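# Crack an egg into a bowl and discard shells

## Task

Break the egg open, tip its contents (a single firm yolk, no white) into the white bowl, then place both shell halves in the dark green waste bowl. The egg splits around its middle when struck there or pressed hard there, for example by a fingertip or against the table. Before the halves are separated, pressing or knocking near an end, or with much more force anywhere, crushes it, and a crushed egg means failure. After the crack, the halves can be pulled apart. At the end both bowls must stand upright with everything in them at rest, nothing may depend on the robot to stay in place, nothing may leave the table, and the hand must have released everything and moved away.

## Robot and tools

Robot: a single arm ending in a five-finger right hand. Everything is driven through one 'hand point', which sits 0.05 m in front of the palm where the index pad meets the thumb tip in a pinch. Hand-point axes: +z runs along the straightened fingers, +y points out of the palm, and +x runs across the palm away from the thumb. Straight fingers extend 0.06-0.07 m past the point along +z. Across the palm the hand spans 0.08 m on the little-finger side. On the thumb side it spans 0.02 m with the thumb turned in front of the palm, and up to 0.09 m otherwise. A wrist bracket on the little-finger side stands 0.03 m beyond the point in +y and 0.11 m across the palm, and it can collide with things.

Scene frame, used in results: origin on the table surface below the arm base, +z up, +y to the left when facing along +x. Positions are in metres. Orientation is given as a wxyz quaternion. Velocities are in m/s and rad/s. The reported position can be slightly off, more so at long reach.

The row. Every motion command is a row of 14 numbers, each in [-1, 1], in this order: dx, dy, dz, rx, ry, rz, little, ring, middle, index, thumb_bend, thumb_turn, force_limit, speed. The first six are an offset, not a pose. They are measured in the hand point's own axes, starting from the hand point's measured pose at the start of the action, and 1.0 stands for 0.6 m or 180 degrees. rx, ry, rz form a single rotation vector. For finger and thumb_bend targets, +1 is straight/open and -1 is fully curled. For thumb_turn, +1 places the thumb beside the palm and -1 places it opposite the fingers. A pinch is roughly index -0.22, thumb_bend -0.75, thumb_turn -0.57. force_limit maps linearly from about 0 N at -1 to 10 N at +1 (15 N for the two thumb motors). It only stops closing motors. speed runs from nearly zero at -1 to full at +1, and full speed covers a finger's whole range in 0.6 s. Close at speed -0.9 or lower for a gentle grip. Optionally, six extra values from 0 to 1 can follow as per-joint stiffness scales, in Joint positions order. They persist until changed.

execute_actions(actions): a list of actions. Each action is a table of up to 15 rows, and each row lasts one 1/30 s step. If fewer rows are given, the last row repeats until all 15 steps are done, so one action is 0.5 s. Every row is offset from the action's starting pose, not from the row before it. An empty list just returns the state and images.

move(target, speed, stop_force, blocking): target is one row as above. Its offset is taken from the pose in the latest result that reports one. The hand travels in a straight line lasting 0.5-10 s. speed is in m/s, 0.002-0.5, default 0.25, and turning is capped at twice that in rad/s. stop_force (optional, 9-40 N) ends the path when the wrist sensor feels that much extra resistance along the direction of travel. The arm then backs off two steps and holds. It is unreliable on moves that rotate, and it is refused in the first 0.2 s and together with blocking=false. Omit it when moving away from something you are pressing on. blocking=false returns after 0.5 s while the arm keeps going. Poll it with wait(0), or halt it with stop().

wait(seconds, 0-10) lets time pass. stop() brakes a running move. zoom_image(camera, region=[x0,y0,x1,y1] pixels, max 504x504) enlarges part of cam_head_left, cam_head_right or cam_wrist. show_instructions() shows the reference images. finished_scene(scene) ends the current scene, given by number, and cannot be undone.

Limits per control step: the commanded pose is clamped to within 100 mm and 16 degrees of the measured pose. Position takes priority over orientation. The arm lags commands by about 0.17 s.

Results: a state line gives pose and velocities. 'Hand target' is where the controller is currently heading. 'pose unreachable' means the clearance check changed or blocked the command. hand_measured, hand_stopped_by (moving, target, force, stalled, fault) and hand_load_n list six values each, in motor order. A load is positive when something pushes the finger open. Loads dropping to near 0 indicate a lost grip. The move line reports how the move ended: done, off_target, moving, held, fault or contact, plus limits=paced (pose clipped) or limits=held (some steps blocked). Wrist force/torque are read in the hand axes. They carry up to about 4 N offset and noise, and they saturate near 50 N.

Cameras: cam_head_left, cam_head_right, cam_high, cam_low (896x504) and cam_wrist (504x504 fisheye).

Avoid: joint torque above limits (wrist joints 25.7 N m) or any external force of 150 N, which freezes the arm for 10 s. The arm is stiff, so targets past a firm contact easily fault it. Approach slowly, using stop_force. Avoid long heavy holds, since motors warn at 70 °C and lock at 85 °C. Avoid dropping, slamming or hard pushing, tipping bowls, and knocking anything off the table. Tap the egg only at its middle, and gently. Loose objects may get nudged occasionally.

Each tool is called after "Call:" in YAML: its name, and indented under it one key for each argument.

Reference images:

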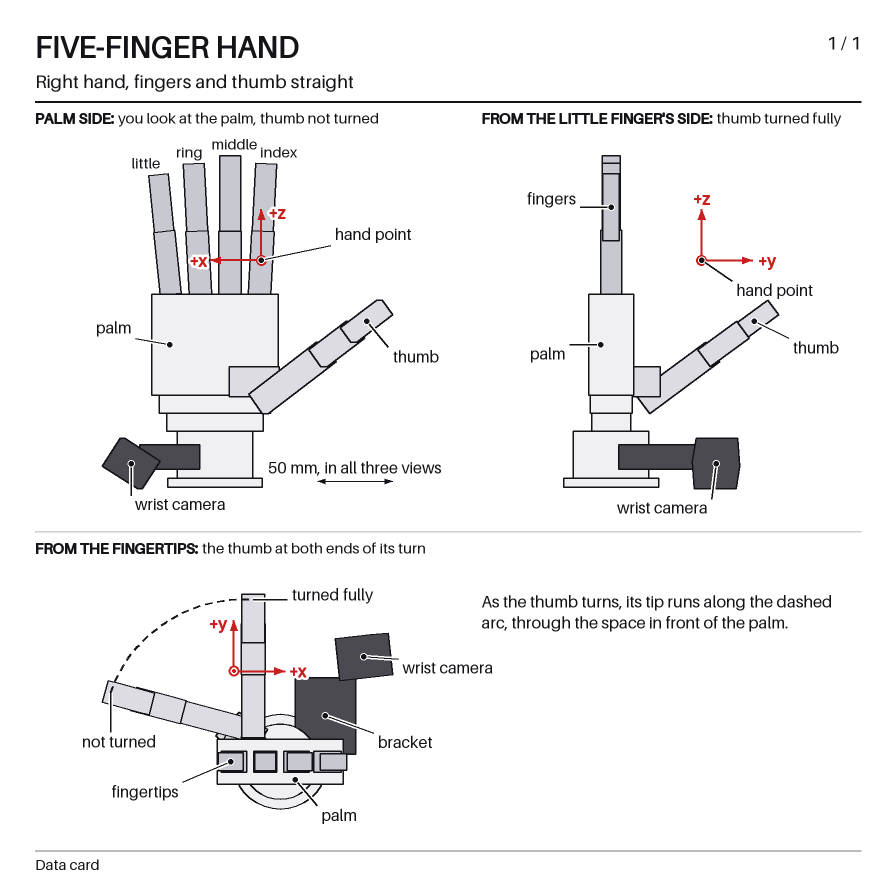

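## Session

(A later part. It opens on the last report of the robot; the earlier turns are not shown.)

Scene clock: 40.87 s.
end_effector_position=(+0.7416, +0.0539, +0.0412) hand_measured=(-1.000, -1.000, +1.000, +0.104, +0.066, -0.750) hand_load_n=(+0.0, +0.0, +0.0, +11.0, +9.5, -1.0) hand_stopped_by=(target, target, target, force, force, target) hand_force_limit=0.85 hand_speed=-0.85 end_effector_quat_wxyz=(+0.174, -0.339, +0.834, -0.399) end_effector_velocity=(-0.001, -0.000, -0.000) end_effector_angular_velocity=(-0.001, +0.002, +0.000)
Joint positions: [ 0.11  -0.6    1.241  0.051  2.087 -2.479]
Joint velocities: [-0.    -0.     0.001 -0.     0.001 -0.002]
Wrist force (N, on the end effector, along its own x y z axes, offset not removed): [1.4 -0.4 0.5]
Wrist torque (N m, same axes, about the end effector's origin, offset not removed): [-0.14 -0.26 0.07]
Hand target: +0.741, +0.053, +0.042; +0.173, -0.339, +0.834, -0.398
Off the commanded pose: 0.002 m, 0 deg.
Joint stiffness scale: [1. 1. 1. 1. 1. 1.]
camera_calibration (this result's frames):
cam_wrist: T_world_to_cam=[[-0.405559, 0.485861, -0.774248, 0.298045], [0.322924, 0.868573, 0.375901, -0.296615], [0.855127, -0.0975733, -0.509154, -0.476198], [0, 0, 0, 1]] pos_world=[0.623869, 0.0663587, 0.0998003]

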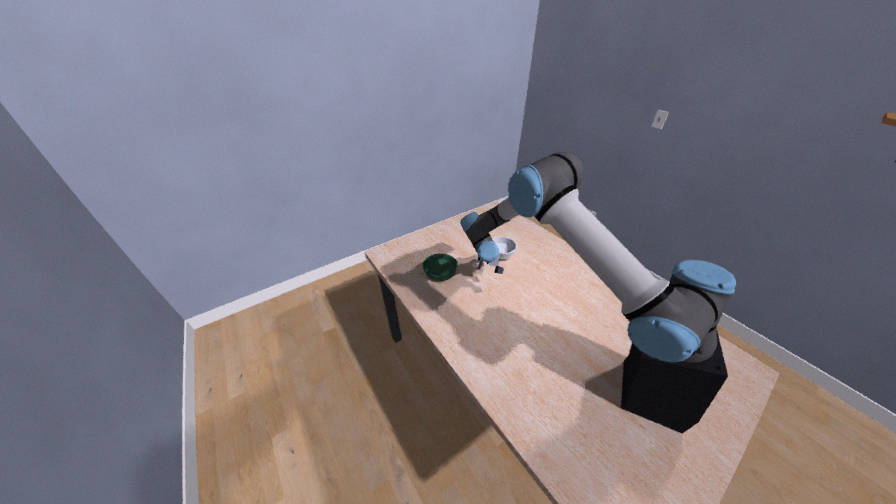

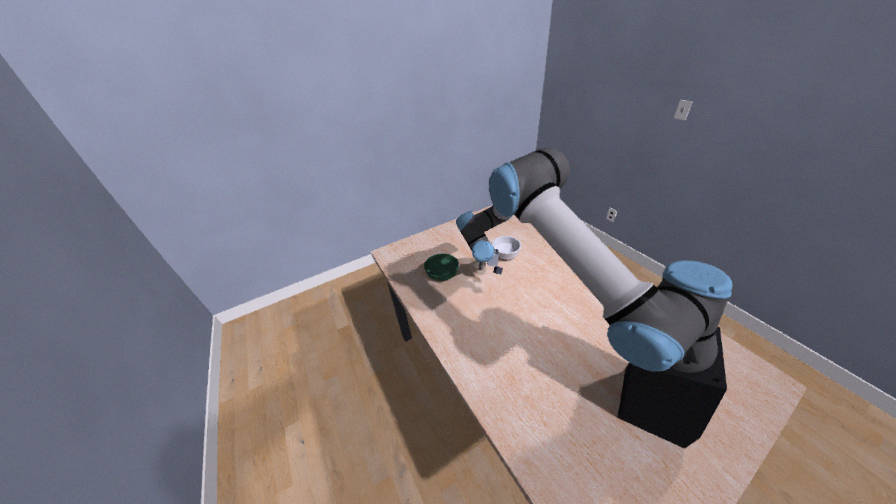

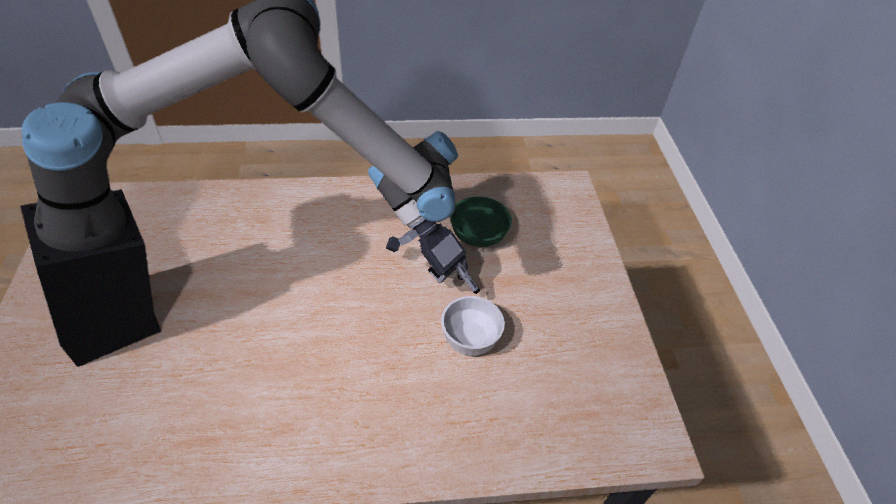

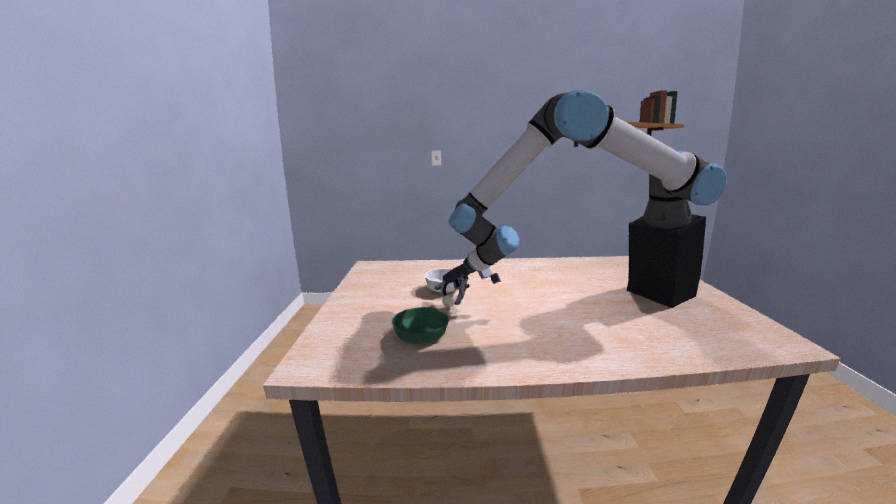

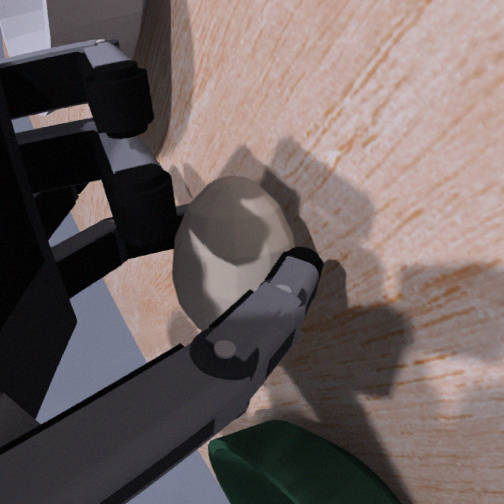

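Call:
execute_actions:
  actions:
    - [[0,0.006,0.005,0,0,0,-1,-1,1,0.1,-0.4,-0.75,0.85,-0.85],[0,0.012,0.01,0,0,0,-1,-1,1,0.1,-0.4,-0.75,0.85,-0.85],[0.001,0.019,0.0148,0,0,0,-1,-1,1,0.1,-0.4,-0.75,0.85,-0.85]]
    - [[0,0,0,0,0,0,-1,-1,1,0.5,0.55,-0.75,0.85,-0.3]]
    - [[-0.001,-0.02,-0.016,0,0,0,-1,-1,1,0.5,0.55,-0.75,0.85,-0.3],[-0.002,-0.05,-0.04,0,0,0,-1,-1,1,0.5,0.55,-0.75,0.85,-0.3],[-0.003,-0.08,-0.062,0,0,0,-1,-1,1,0.5,0.55,-0.75,0.85,-0.3],[-0.004,-0.105,-0.082,0,0,0,-1,-1,1,0.5,0.55,-0.75,0.85,-0.3]]

Scene clock: 46.60 s.
end_effector_position=(+0.7472, +0.0541, +0.1059) hand_measured=(-1.000, -1.000, +1.000, +0.500, +0.550, -0.750) hand_load_n=(+0.0, +0.0, +0.0, +0.0, +0.0, +0.0) hand_stopped_by=(target, target, target, target, target, target) hand_force_limit=0.85 hand_speed=-0.30 end_effector_quat_wxyz=(+0.178, -0.337, +0.833, -0.401) end_effector_velocity=(-0.027, -0.000, +0.021) end_effector_angular_velocity=(+0.005, +0.067, -0.001)
Joint positions: [ 0.1   -0.712  1.273  0.116  2.081 -2.486]
Joint velocities: [-0.007 -0.062  0.054  0.072 -0.014 -0.006]
Wrist force (N, on the end effector, along its own x y z axes, offset not removed): [0.1 -3.5 -1.4]
Wrist torque (N m, same axes, about the end effector's origin, offset not removed): [-0.47 0.09 -0.27]
Hand target: +0.741, +0.052, +0.106; +0.172, -0.340, +0.835, -0.398
Off the commanded pose: 0.007 m, 1 deg.
Joint stiffness scale: [1. 1. 1. 1. 1. 1.]
camera_calibration (this result's frames):
cam_wrist: T_world_to_cam=[[-0.39702, 0.485374, -0.778965, 0.344443], [0.318346, 0.868858, 0.379133, -0.319867], [0.860831, -0.0974568, -0.499471, -0.45335], [0, 0, 0, 1]] pos_world=[0.628837, 0.0665535, 0.163146]

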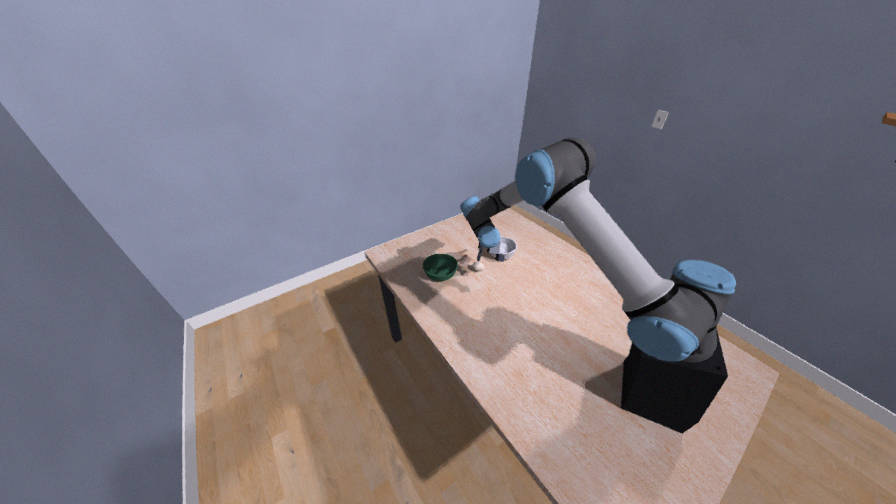

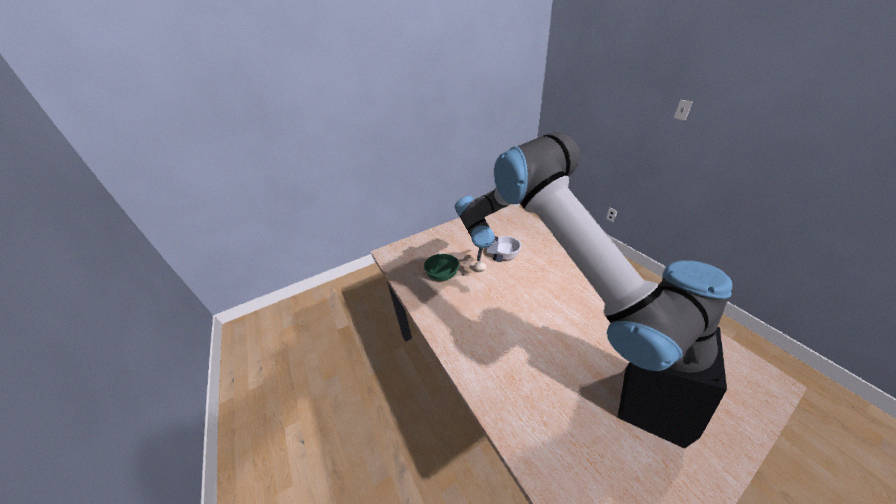

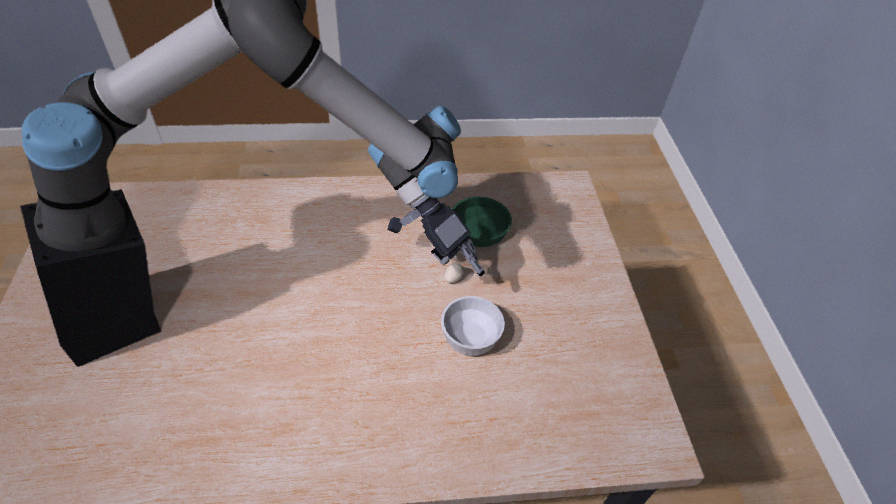

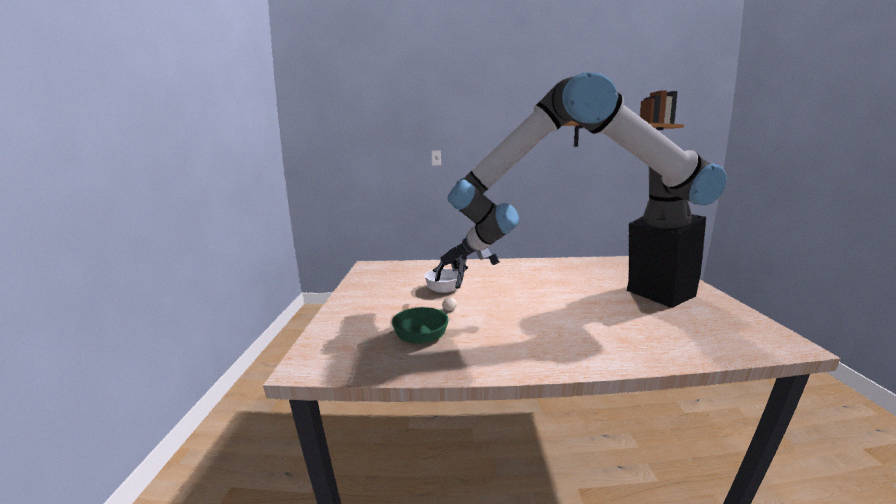

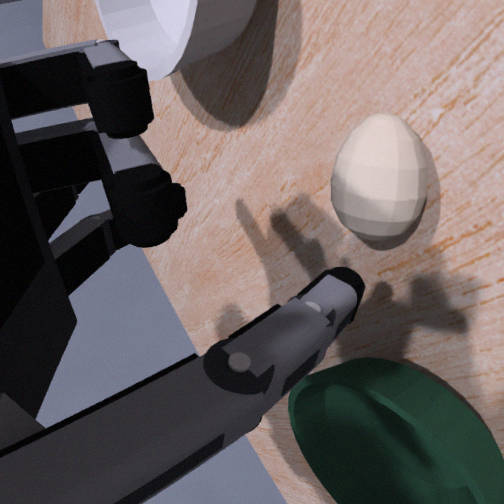

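Call:
move:
  target: [-0.027,0.097,-0.016,-0.289,0,0,-1,-1,-1,-1,1,1,0.85,1]
  speed: 0.3

Call:
zoom_image:
  camera: "cam_low"
  region: [400,220,520,330]

Call:
zoom_image:
  camera: "cam_high"
  region: [380,190,520,310]

Scene clock: 49.30 s.
end_effector_position=(+0.7285, +0.0974, +0.0659) hand_measured=(-1.000, -1.000, -1.000, -1.000, +1.000, +1.000) hand_load_n=(+0.0, +0.0, +0.0, +0.0, +0.0, +0.0) hand_stopped_by=(target, target, target, target, target, target) hand_force_limit=0.85 hand_speed=1.00 end_effector_quat_wxyz=(+0.014, -0.381, +0.924, +0.003) end_effector_velocity=(-0.001, -0.000, +0.002) end_effector_angular_velocity=(+0.003, +0.027, +0.005)
Joint positions: [-0.06  -0.177  0.281  1.269  1.42  -2.499]
Joint velocities: [ 0.     0.058 -0.119  0.088  0.001 -0.009]
Wrist force (N, on the end effector, along its own x y z axes, offset not removed): [-0.4 -2.1 -1.5]
Wrist torque (N m, same axes, about the end effector's origin, offset not removed): [-0.35 0.09 -0.11]
Hand target: +0.728, +0.097, +0.066; +0.012, -0.382, +0.924, +0.005
Off the commanded pose: 0.001 m, 0 deg.
Joint stiffness scale: [1. 1. 1. 1. 1. 1.]
move: done
camera_calibration (this result's frames):
cam_wrist: T_world_to_cam=[[-0.676552, 0.73635, 0.00811778, 0.412182], [0.616832, 0.560649, 0.552441, -0.535191], [0.402239, 0.378762, -0.833512, -0.143299], [0, 0, 0, 1]] pos_world=[0.666626, 0.0508194, 0.172874]

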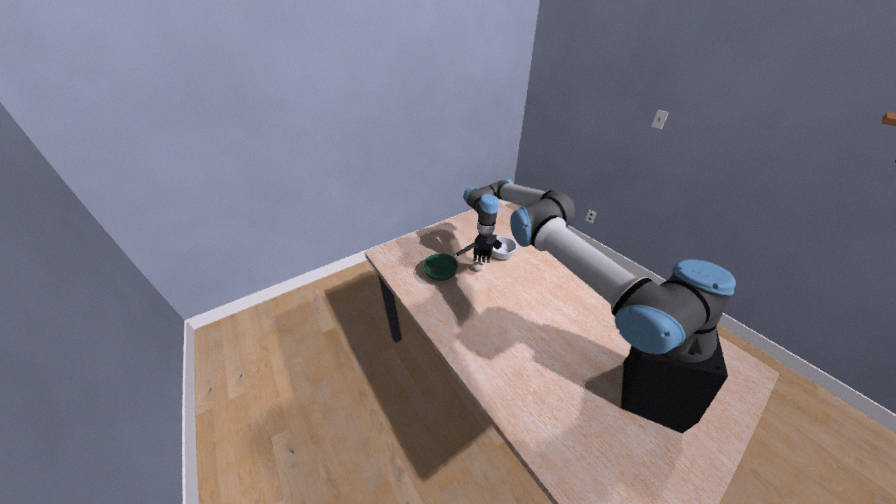

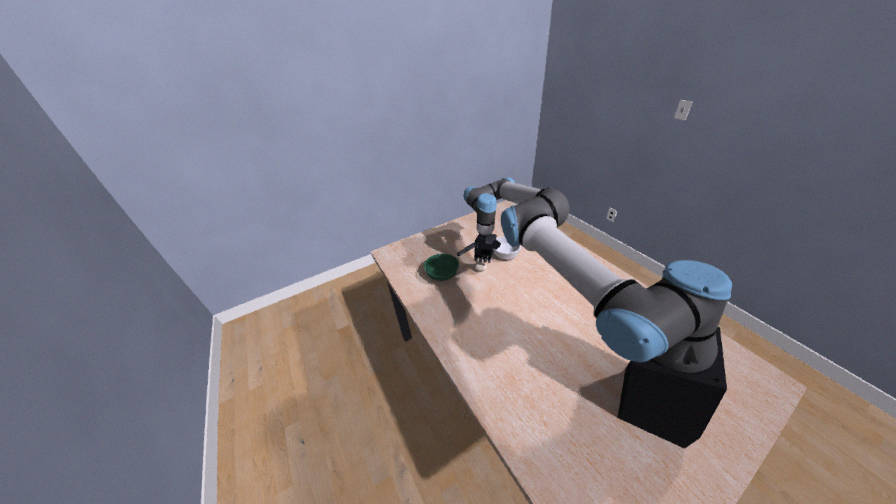

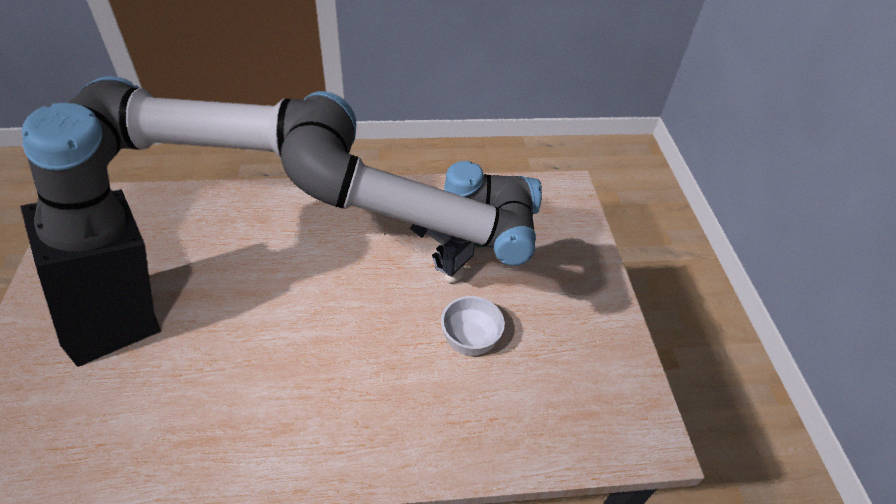

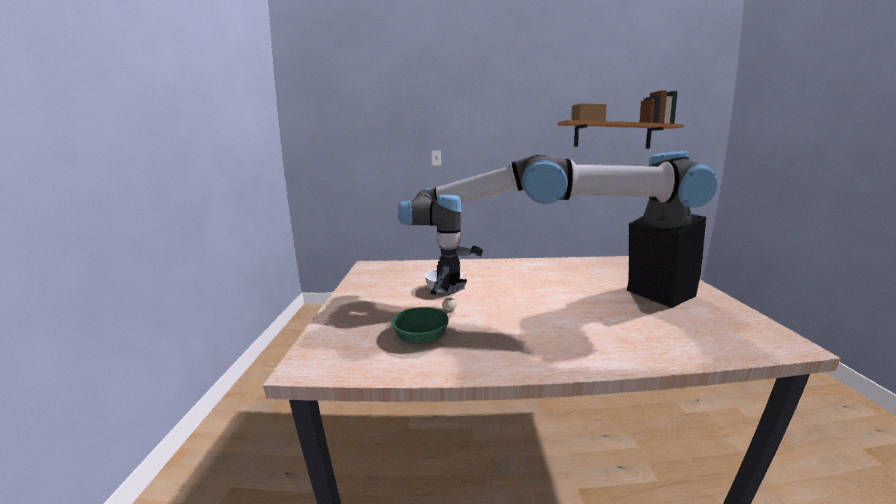

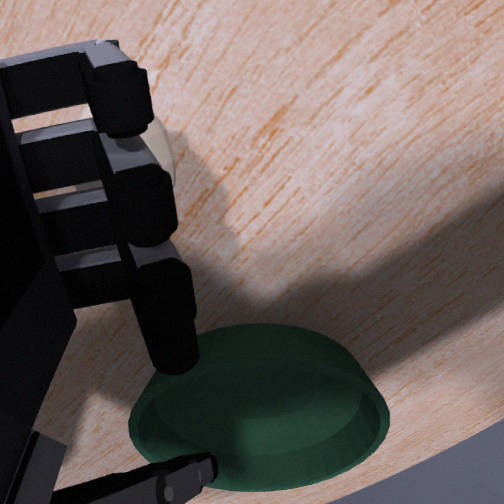

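Region (400, 220, 520, 330) of cam_low's 896x504 image, scaled by 4.200, with more detail than that image has; it fills the top 462 rows of this view, and the rest is white.

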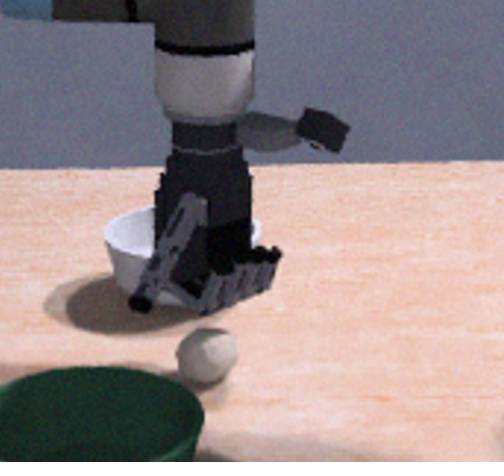

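Region (380, 190, 520, 310) of cam_high's 896x504 image, scaled by 3.600, with more detail than that image has; it fills the top 432 rows of this view, and the rest is white.

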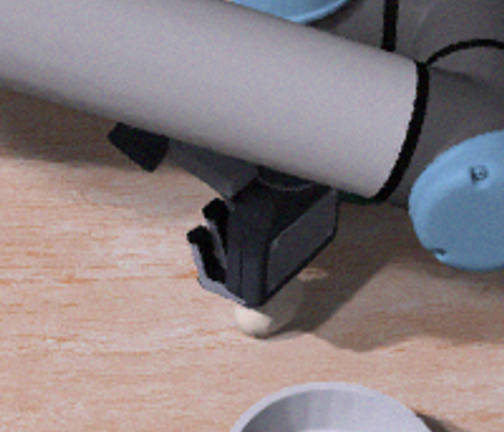

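Call:
move:
  target: [0,0,0.05,0,0,0,-1,-1,-1,-1,1,-0.6,0.85,1]
  speed: 0.06
  stop_force: 9

Call:
zoom_image:
  camera: "cam_low"
  region: [410,250,500,330]

Call:
zoom_image:
  camera: "cam_head_left"
  region: [450,230,520,285]

Call:
zoom_image:
  camera: "cam_high"
  region: [410,220,500,300]

Scene clock: 50.60 s.
end_effector_position=(+0.7313, +0.0971, +0.0413) hand_measured=(-1.000, -1.000, -1.000, -1.000, +1.000, -0.600) hand_load_n=(+0.0, +0.0, -1.0, +0.0, +0.0, +0.0) hand_stopped_by=(target, target, target, target, target, target) hand_force_limit=0.85 hand_speed=1.00 end_effector_quat_wxyz=(+0.018, -0.381, +0.924, +0.002) end_effector_velocity=(+0.001, +0.000, +0.001) end_effector_angular_velocity=(-0.000, -0.005, +0.001)
Joint positions: [-0.056 -0.096  0.172  1.29   1.42  -2.494]
Joint velocities: [ 0.    -0.008  0.012 -0.009 -0.001  0.   ]
Wrist force (N, on the end effector, along its own x y z axes, offset not removed): [1.2 -1.2 -3.3]
Wrist torque (N m, same axes, about the end effector's origin, offset not removed): [-0.20 -0.29 -0.02]
Hand target: +0.730, +0.097, +0.041; +0.017, -0.381, +0.924, +0.003
Off the commanded pose: 0.006 m, 0 deg.
Joint stiffness scale: [1. 1. 1. 1. 1. 1.]
move: contact
camera_calibration (this result's frames):
cam_wrist: T_world_to_cam=[[-0.676109, 0.736794, 0.00328275, 0.414326], [0.613194, 0.560208, 0.556921, -0.520735], [0.408497, 0.378552, -0.830559, -0.169494], [0, 0, 0, 1]] pos_world=[0.668679, 0.0506092, 0.147873]

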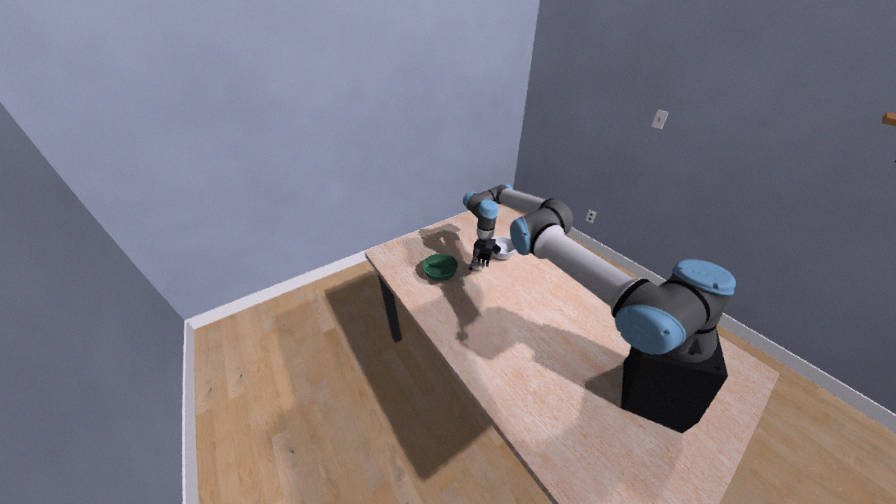

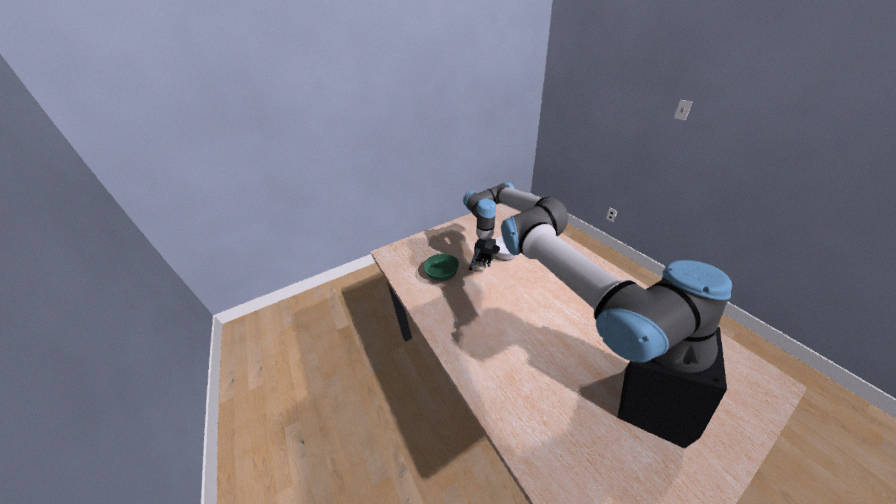

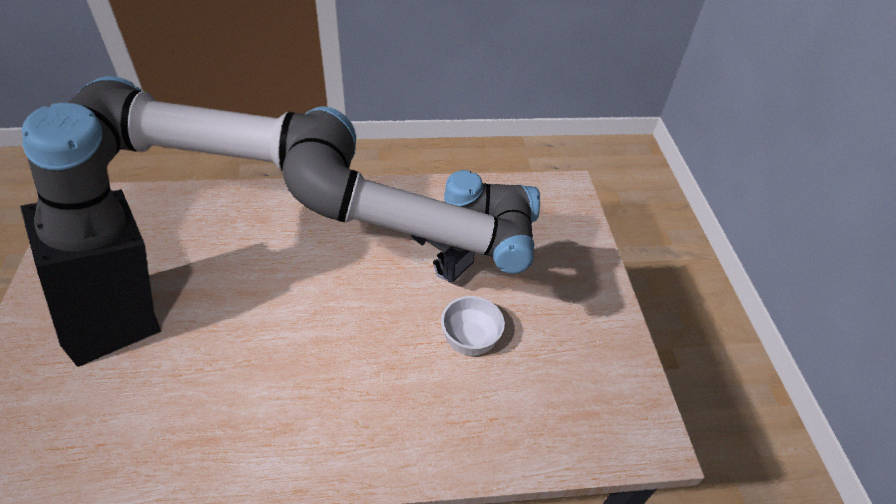

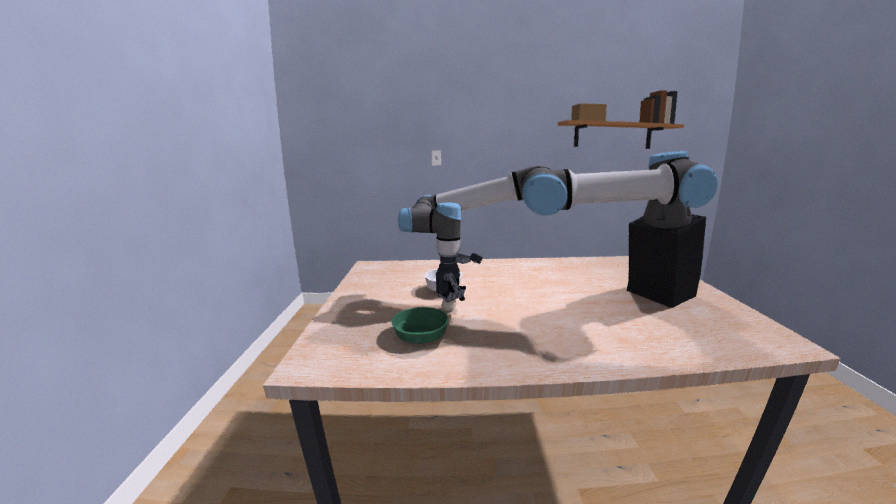

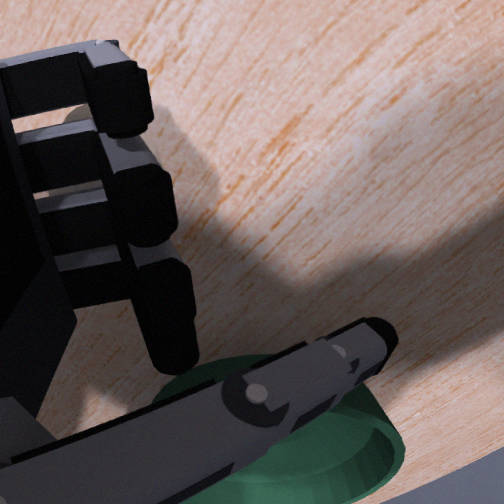

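Region (410, 250, 500, 330) of cam_low's 896x504 image, scaled by 5.600, with more detail than that image has.

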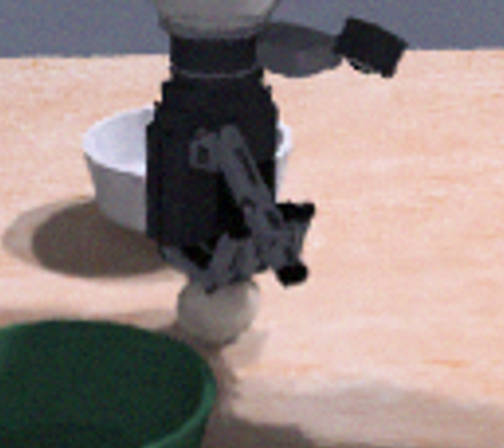

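Region (450, 230, 520, 285) of cam_head_left's 896x504 image, scaled by 7.200, with more detail than that image has; it fills the top 396 rows of this view, and the rest is white.

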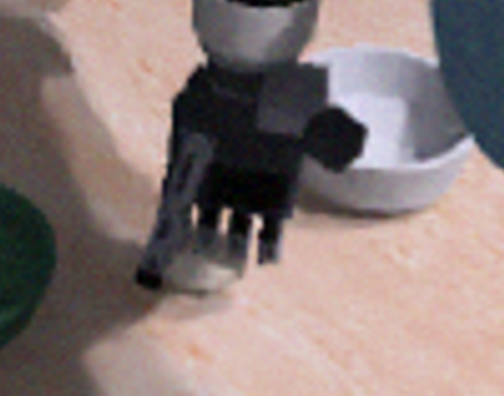

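Region (410, 220, 500, 300) of cam_high's 896x504 image, scaled by 5.600, with more detail than that image has.

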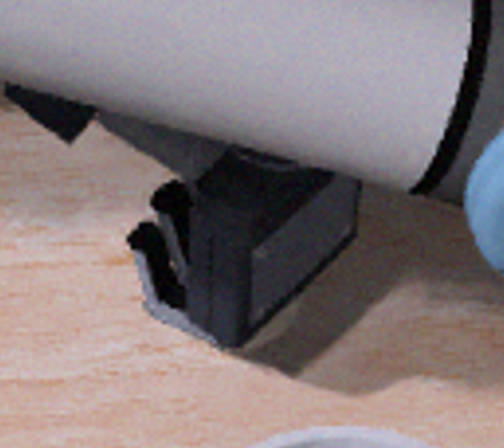

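Call:
move:
  target: [0,0,0.04,0,0,0,-1,-1,-1,-1,1,-0.6,0.85,1]
  speed: 0.01
  stop_force: 30

Call:
zoom_image:
  camera: "cam_low"
  region: [410,250,500,330]

Call:
zoom_image:
  camera: "cam_head_left"
  region: [450,230,520,285]

Scene clock: 53.20 s.
end_effector_position=(+0.7413, +0.0978, +0.0416) hand_measured=(-1.000, -1.000, -1.000, -1.000, +1.000, -0.600) hand_load_n=(+0.0, +0.0, -3.5, +0.0, +0.0, +0.0) hand_stopped_by=(target, target, target, target, target, target) hand_force_limit=0.85 hand_speed=1.00 end_effector_quat_wxyz=(+0.029, -0.382, +0.924, -0.004) end_effector_velocity=(+0.002, +0.000, +0.003) end_effector_angular_velocity=(-0.001, -0.004, +0.002)
Joint positions: [-0.054 -0.036  0.038  1.338  1.419 -2.489]
Joint velocities: [ 0.    -0.003 -0.001  0.     0.    -0.001]
Wrist force (N, on the end effector, along its own x y z axes, offset not removed): [-1.3 -1.6 -14.2]
Wrist torque (N m, same axes, about the end effector's origin, offset not removed): [0.12 0.47 -0.27]
Hand target: +0.741, +0.098, +0.041; +0.028, -0.382, +0.924, -0.003
Off the commanded pose: 0.026 m, 2 deg.
Joint stiffness scale: [1. 1. 1. 1. 1. 1.]
move: contact
camera_calibration (this result's frames):
cam_wrist: T_world_to_cam=[[-0.676857, 0.735949, -0.0156402, 0.421984], [0.597762, 0.561917, 0.571778, -0.516726], [0.429587, 0.377662, -0.82026, -0.189524], [0, 0, 0, 1]] pos_world=[0.675919, 0.0513742, 0.146593]

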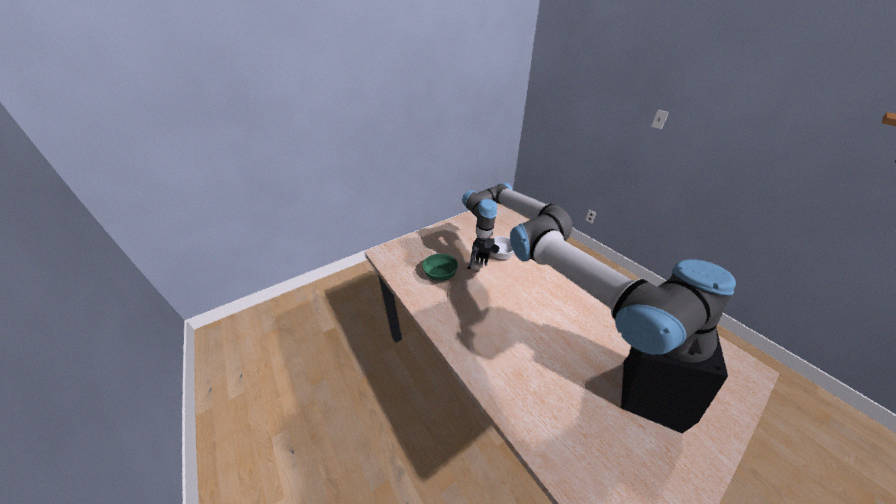

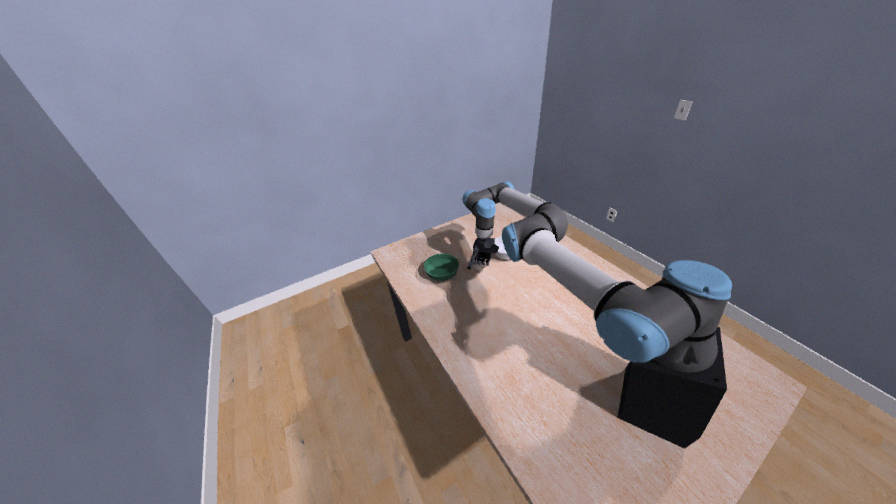

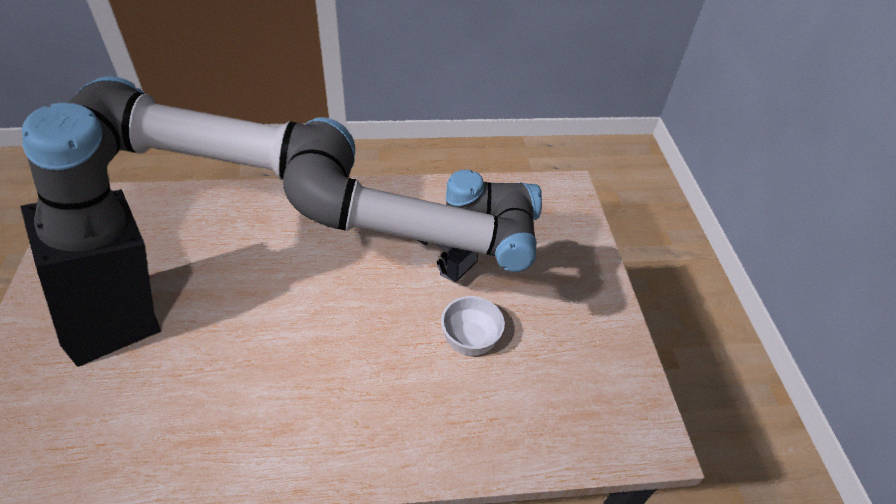

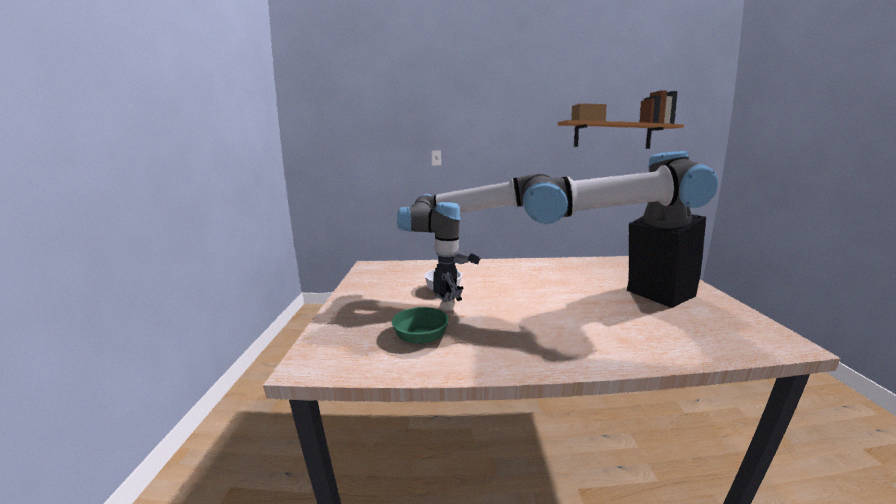

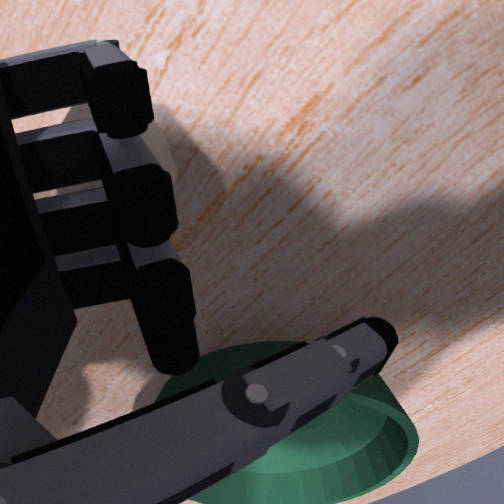

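Region (410, 250, 500, 330) of cam_low's 896x504 image, scaled by 5.600, with more detail than that image has.

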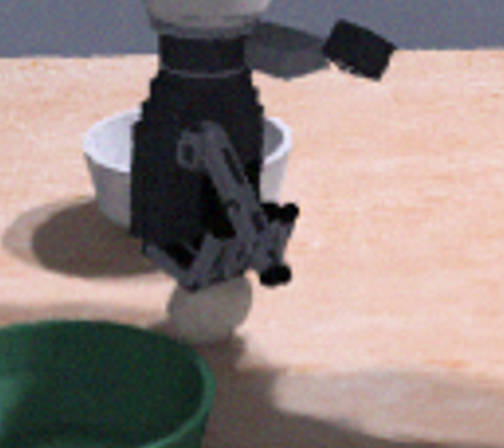

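Region (450, 230, 520, 285) of cam_head_left's 896x504 image, scaled by 7.200, with more detail than that image has; it fills the top 396 rows of this view, and the rest is white.

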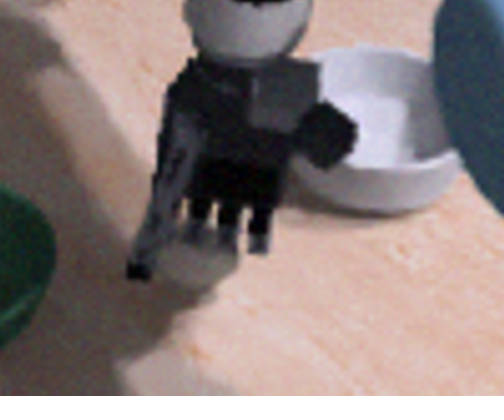

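Call:
move:
  target: [0.03,0.06,-0.09,0,0,0,-1,-1,-1,-1,1,-0.6,0.85,1]
  speed: 0.1

Call:
zoom_image:
  camera: "cam_low"
  region: [420,280,480,330]

Call:
zoom_image:
  camera: "cam_high"
  region: [420,240,490,300]

Scene clock: 54.97 s.
end_effector_position=(+0.7000, +0.1108, +0.0933) hand_measured=(-1.000, -1.000, -1.000, -1.000, +1.000, -0.600) hand_load_n=(+0.0, +0.0, +0.0, +0.0, +0.0, +0.0) hand_stopped_by=(target, target, target, target, target, target) hand_force_limit=0.85 hand_speed=1.00 end_effector_quat_wxyz=(+0.028, -0.383, +0.923, -0.003) end_effector_velocity=(+0.002, -0.001, -0.003) end_effector_angular_velocity=(-0.003, -0.019, -0.001)
Joint positions: [-0.053 -0.408  0.691  1.059  1.42  -2.492]
Joint velocities: [ 0.    -0.01   0.023 -0.033  0.     0.004]
Wrist force (N, on the end effector, along its own x y z axes, offset not removed): [0.4 -2.3 -0.4]
Wrist torque (N m, same axes, about the end effector's origin, offset not removed): [-0.34 -0.20 0.02]
Hand target: +0.700, +0.110, +0.094; +0.029, -0.382, +0.924, -0.004
Off the commanded pose: 0.001 m, 0 deg.
Joint stiffness scale: [1. 1. 1. 1. 1. 1.]
move: done
camera_calibration (this result's frames):
cam_wrist: T_world_to_cam=[[-0.679178, 0.733835, -0.0142497, 0.38701], [0.59759, 0.564144, 0.569761, -0.528822], [0.42615, 0.378454, -0.821687, -0.131889], [0, 0, 0, 1]] pos_world=[0.635072, 0.064244, 0.198446]

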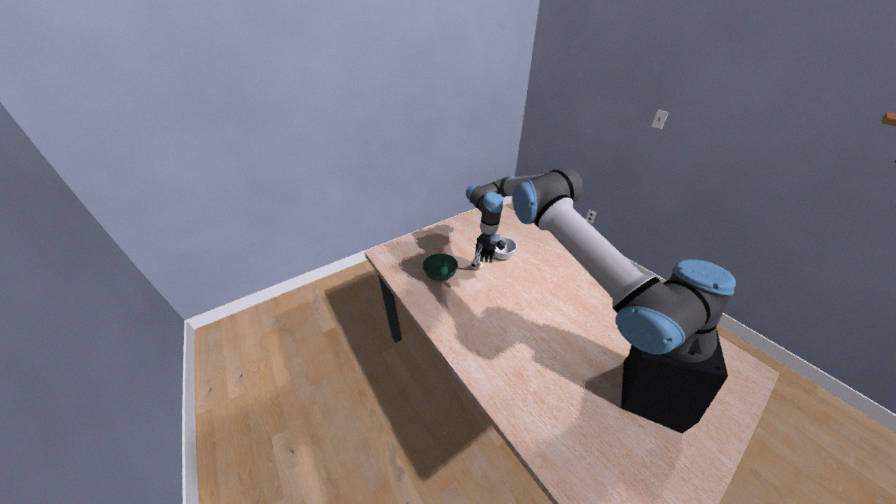

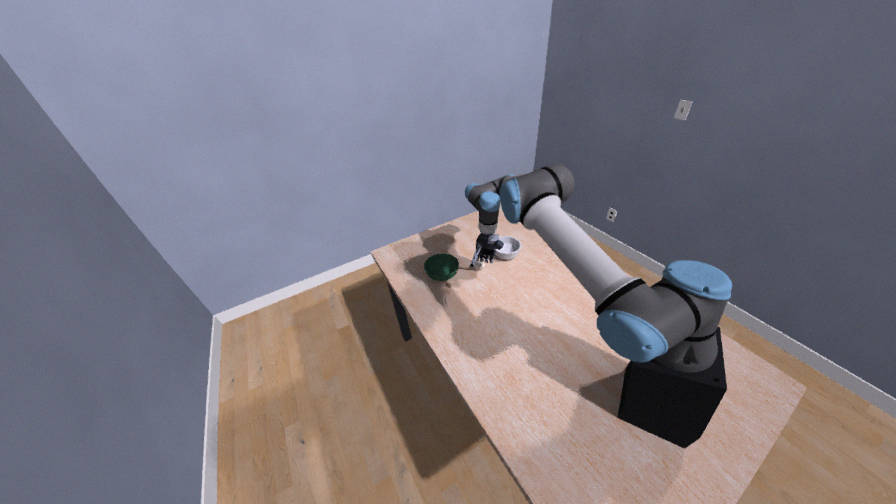

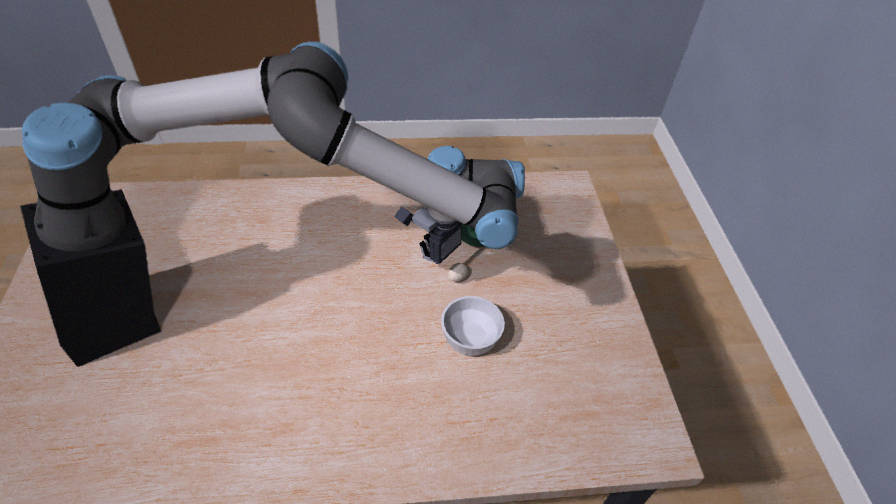

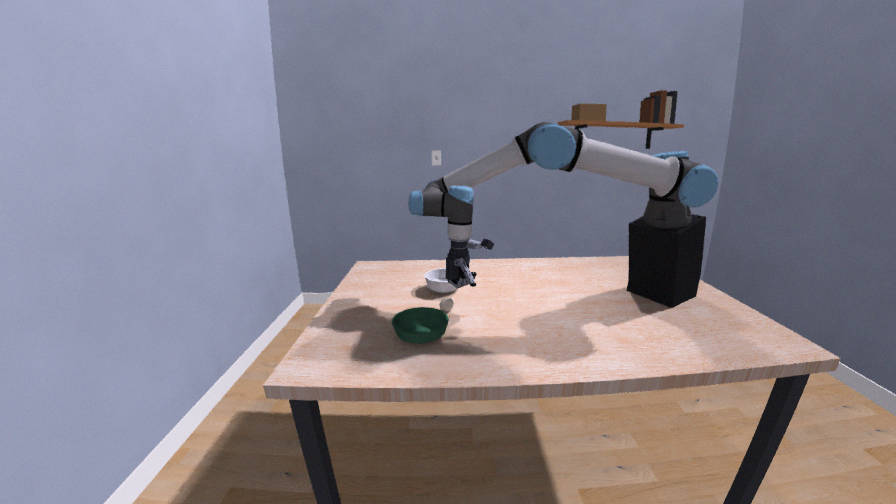

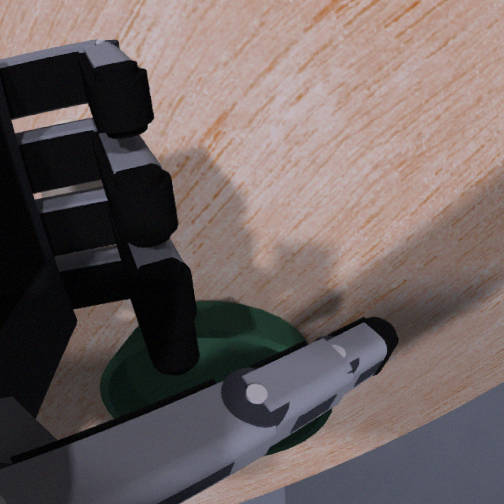

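Region (420, 280, 480, 330) of cam_low's 896x504 image, scaled by 8.400, with more detail than that image has.

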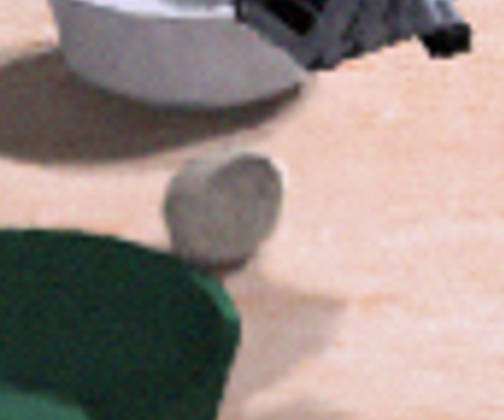

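Region (420, 240, 490, 300) of cam_high's 896x504 image, scaled by 7.200, with more detail than that image has; it fills the top 432 rows of this view, and the rest is white.

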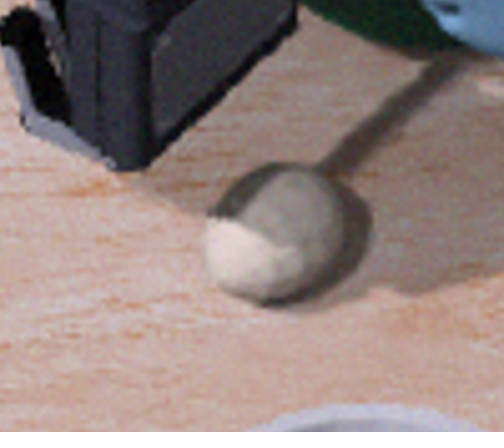

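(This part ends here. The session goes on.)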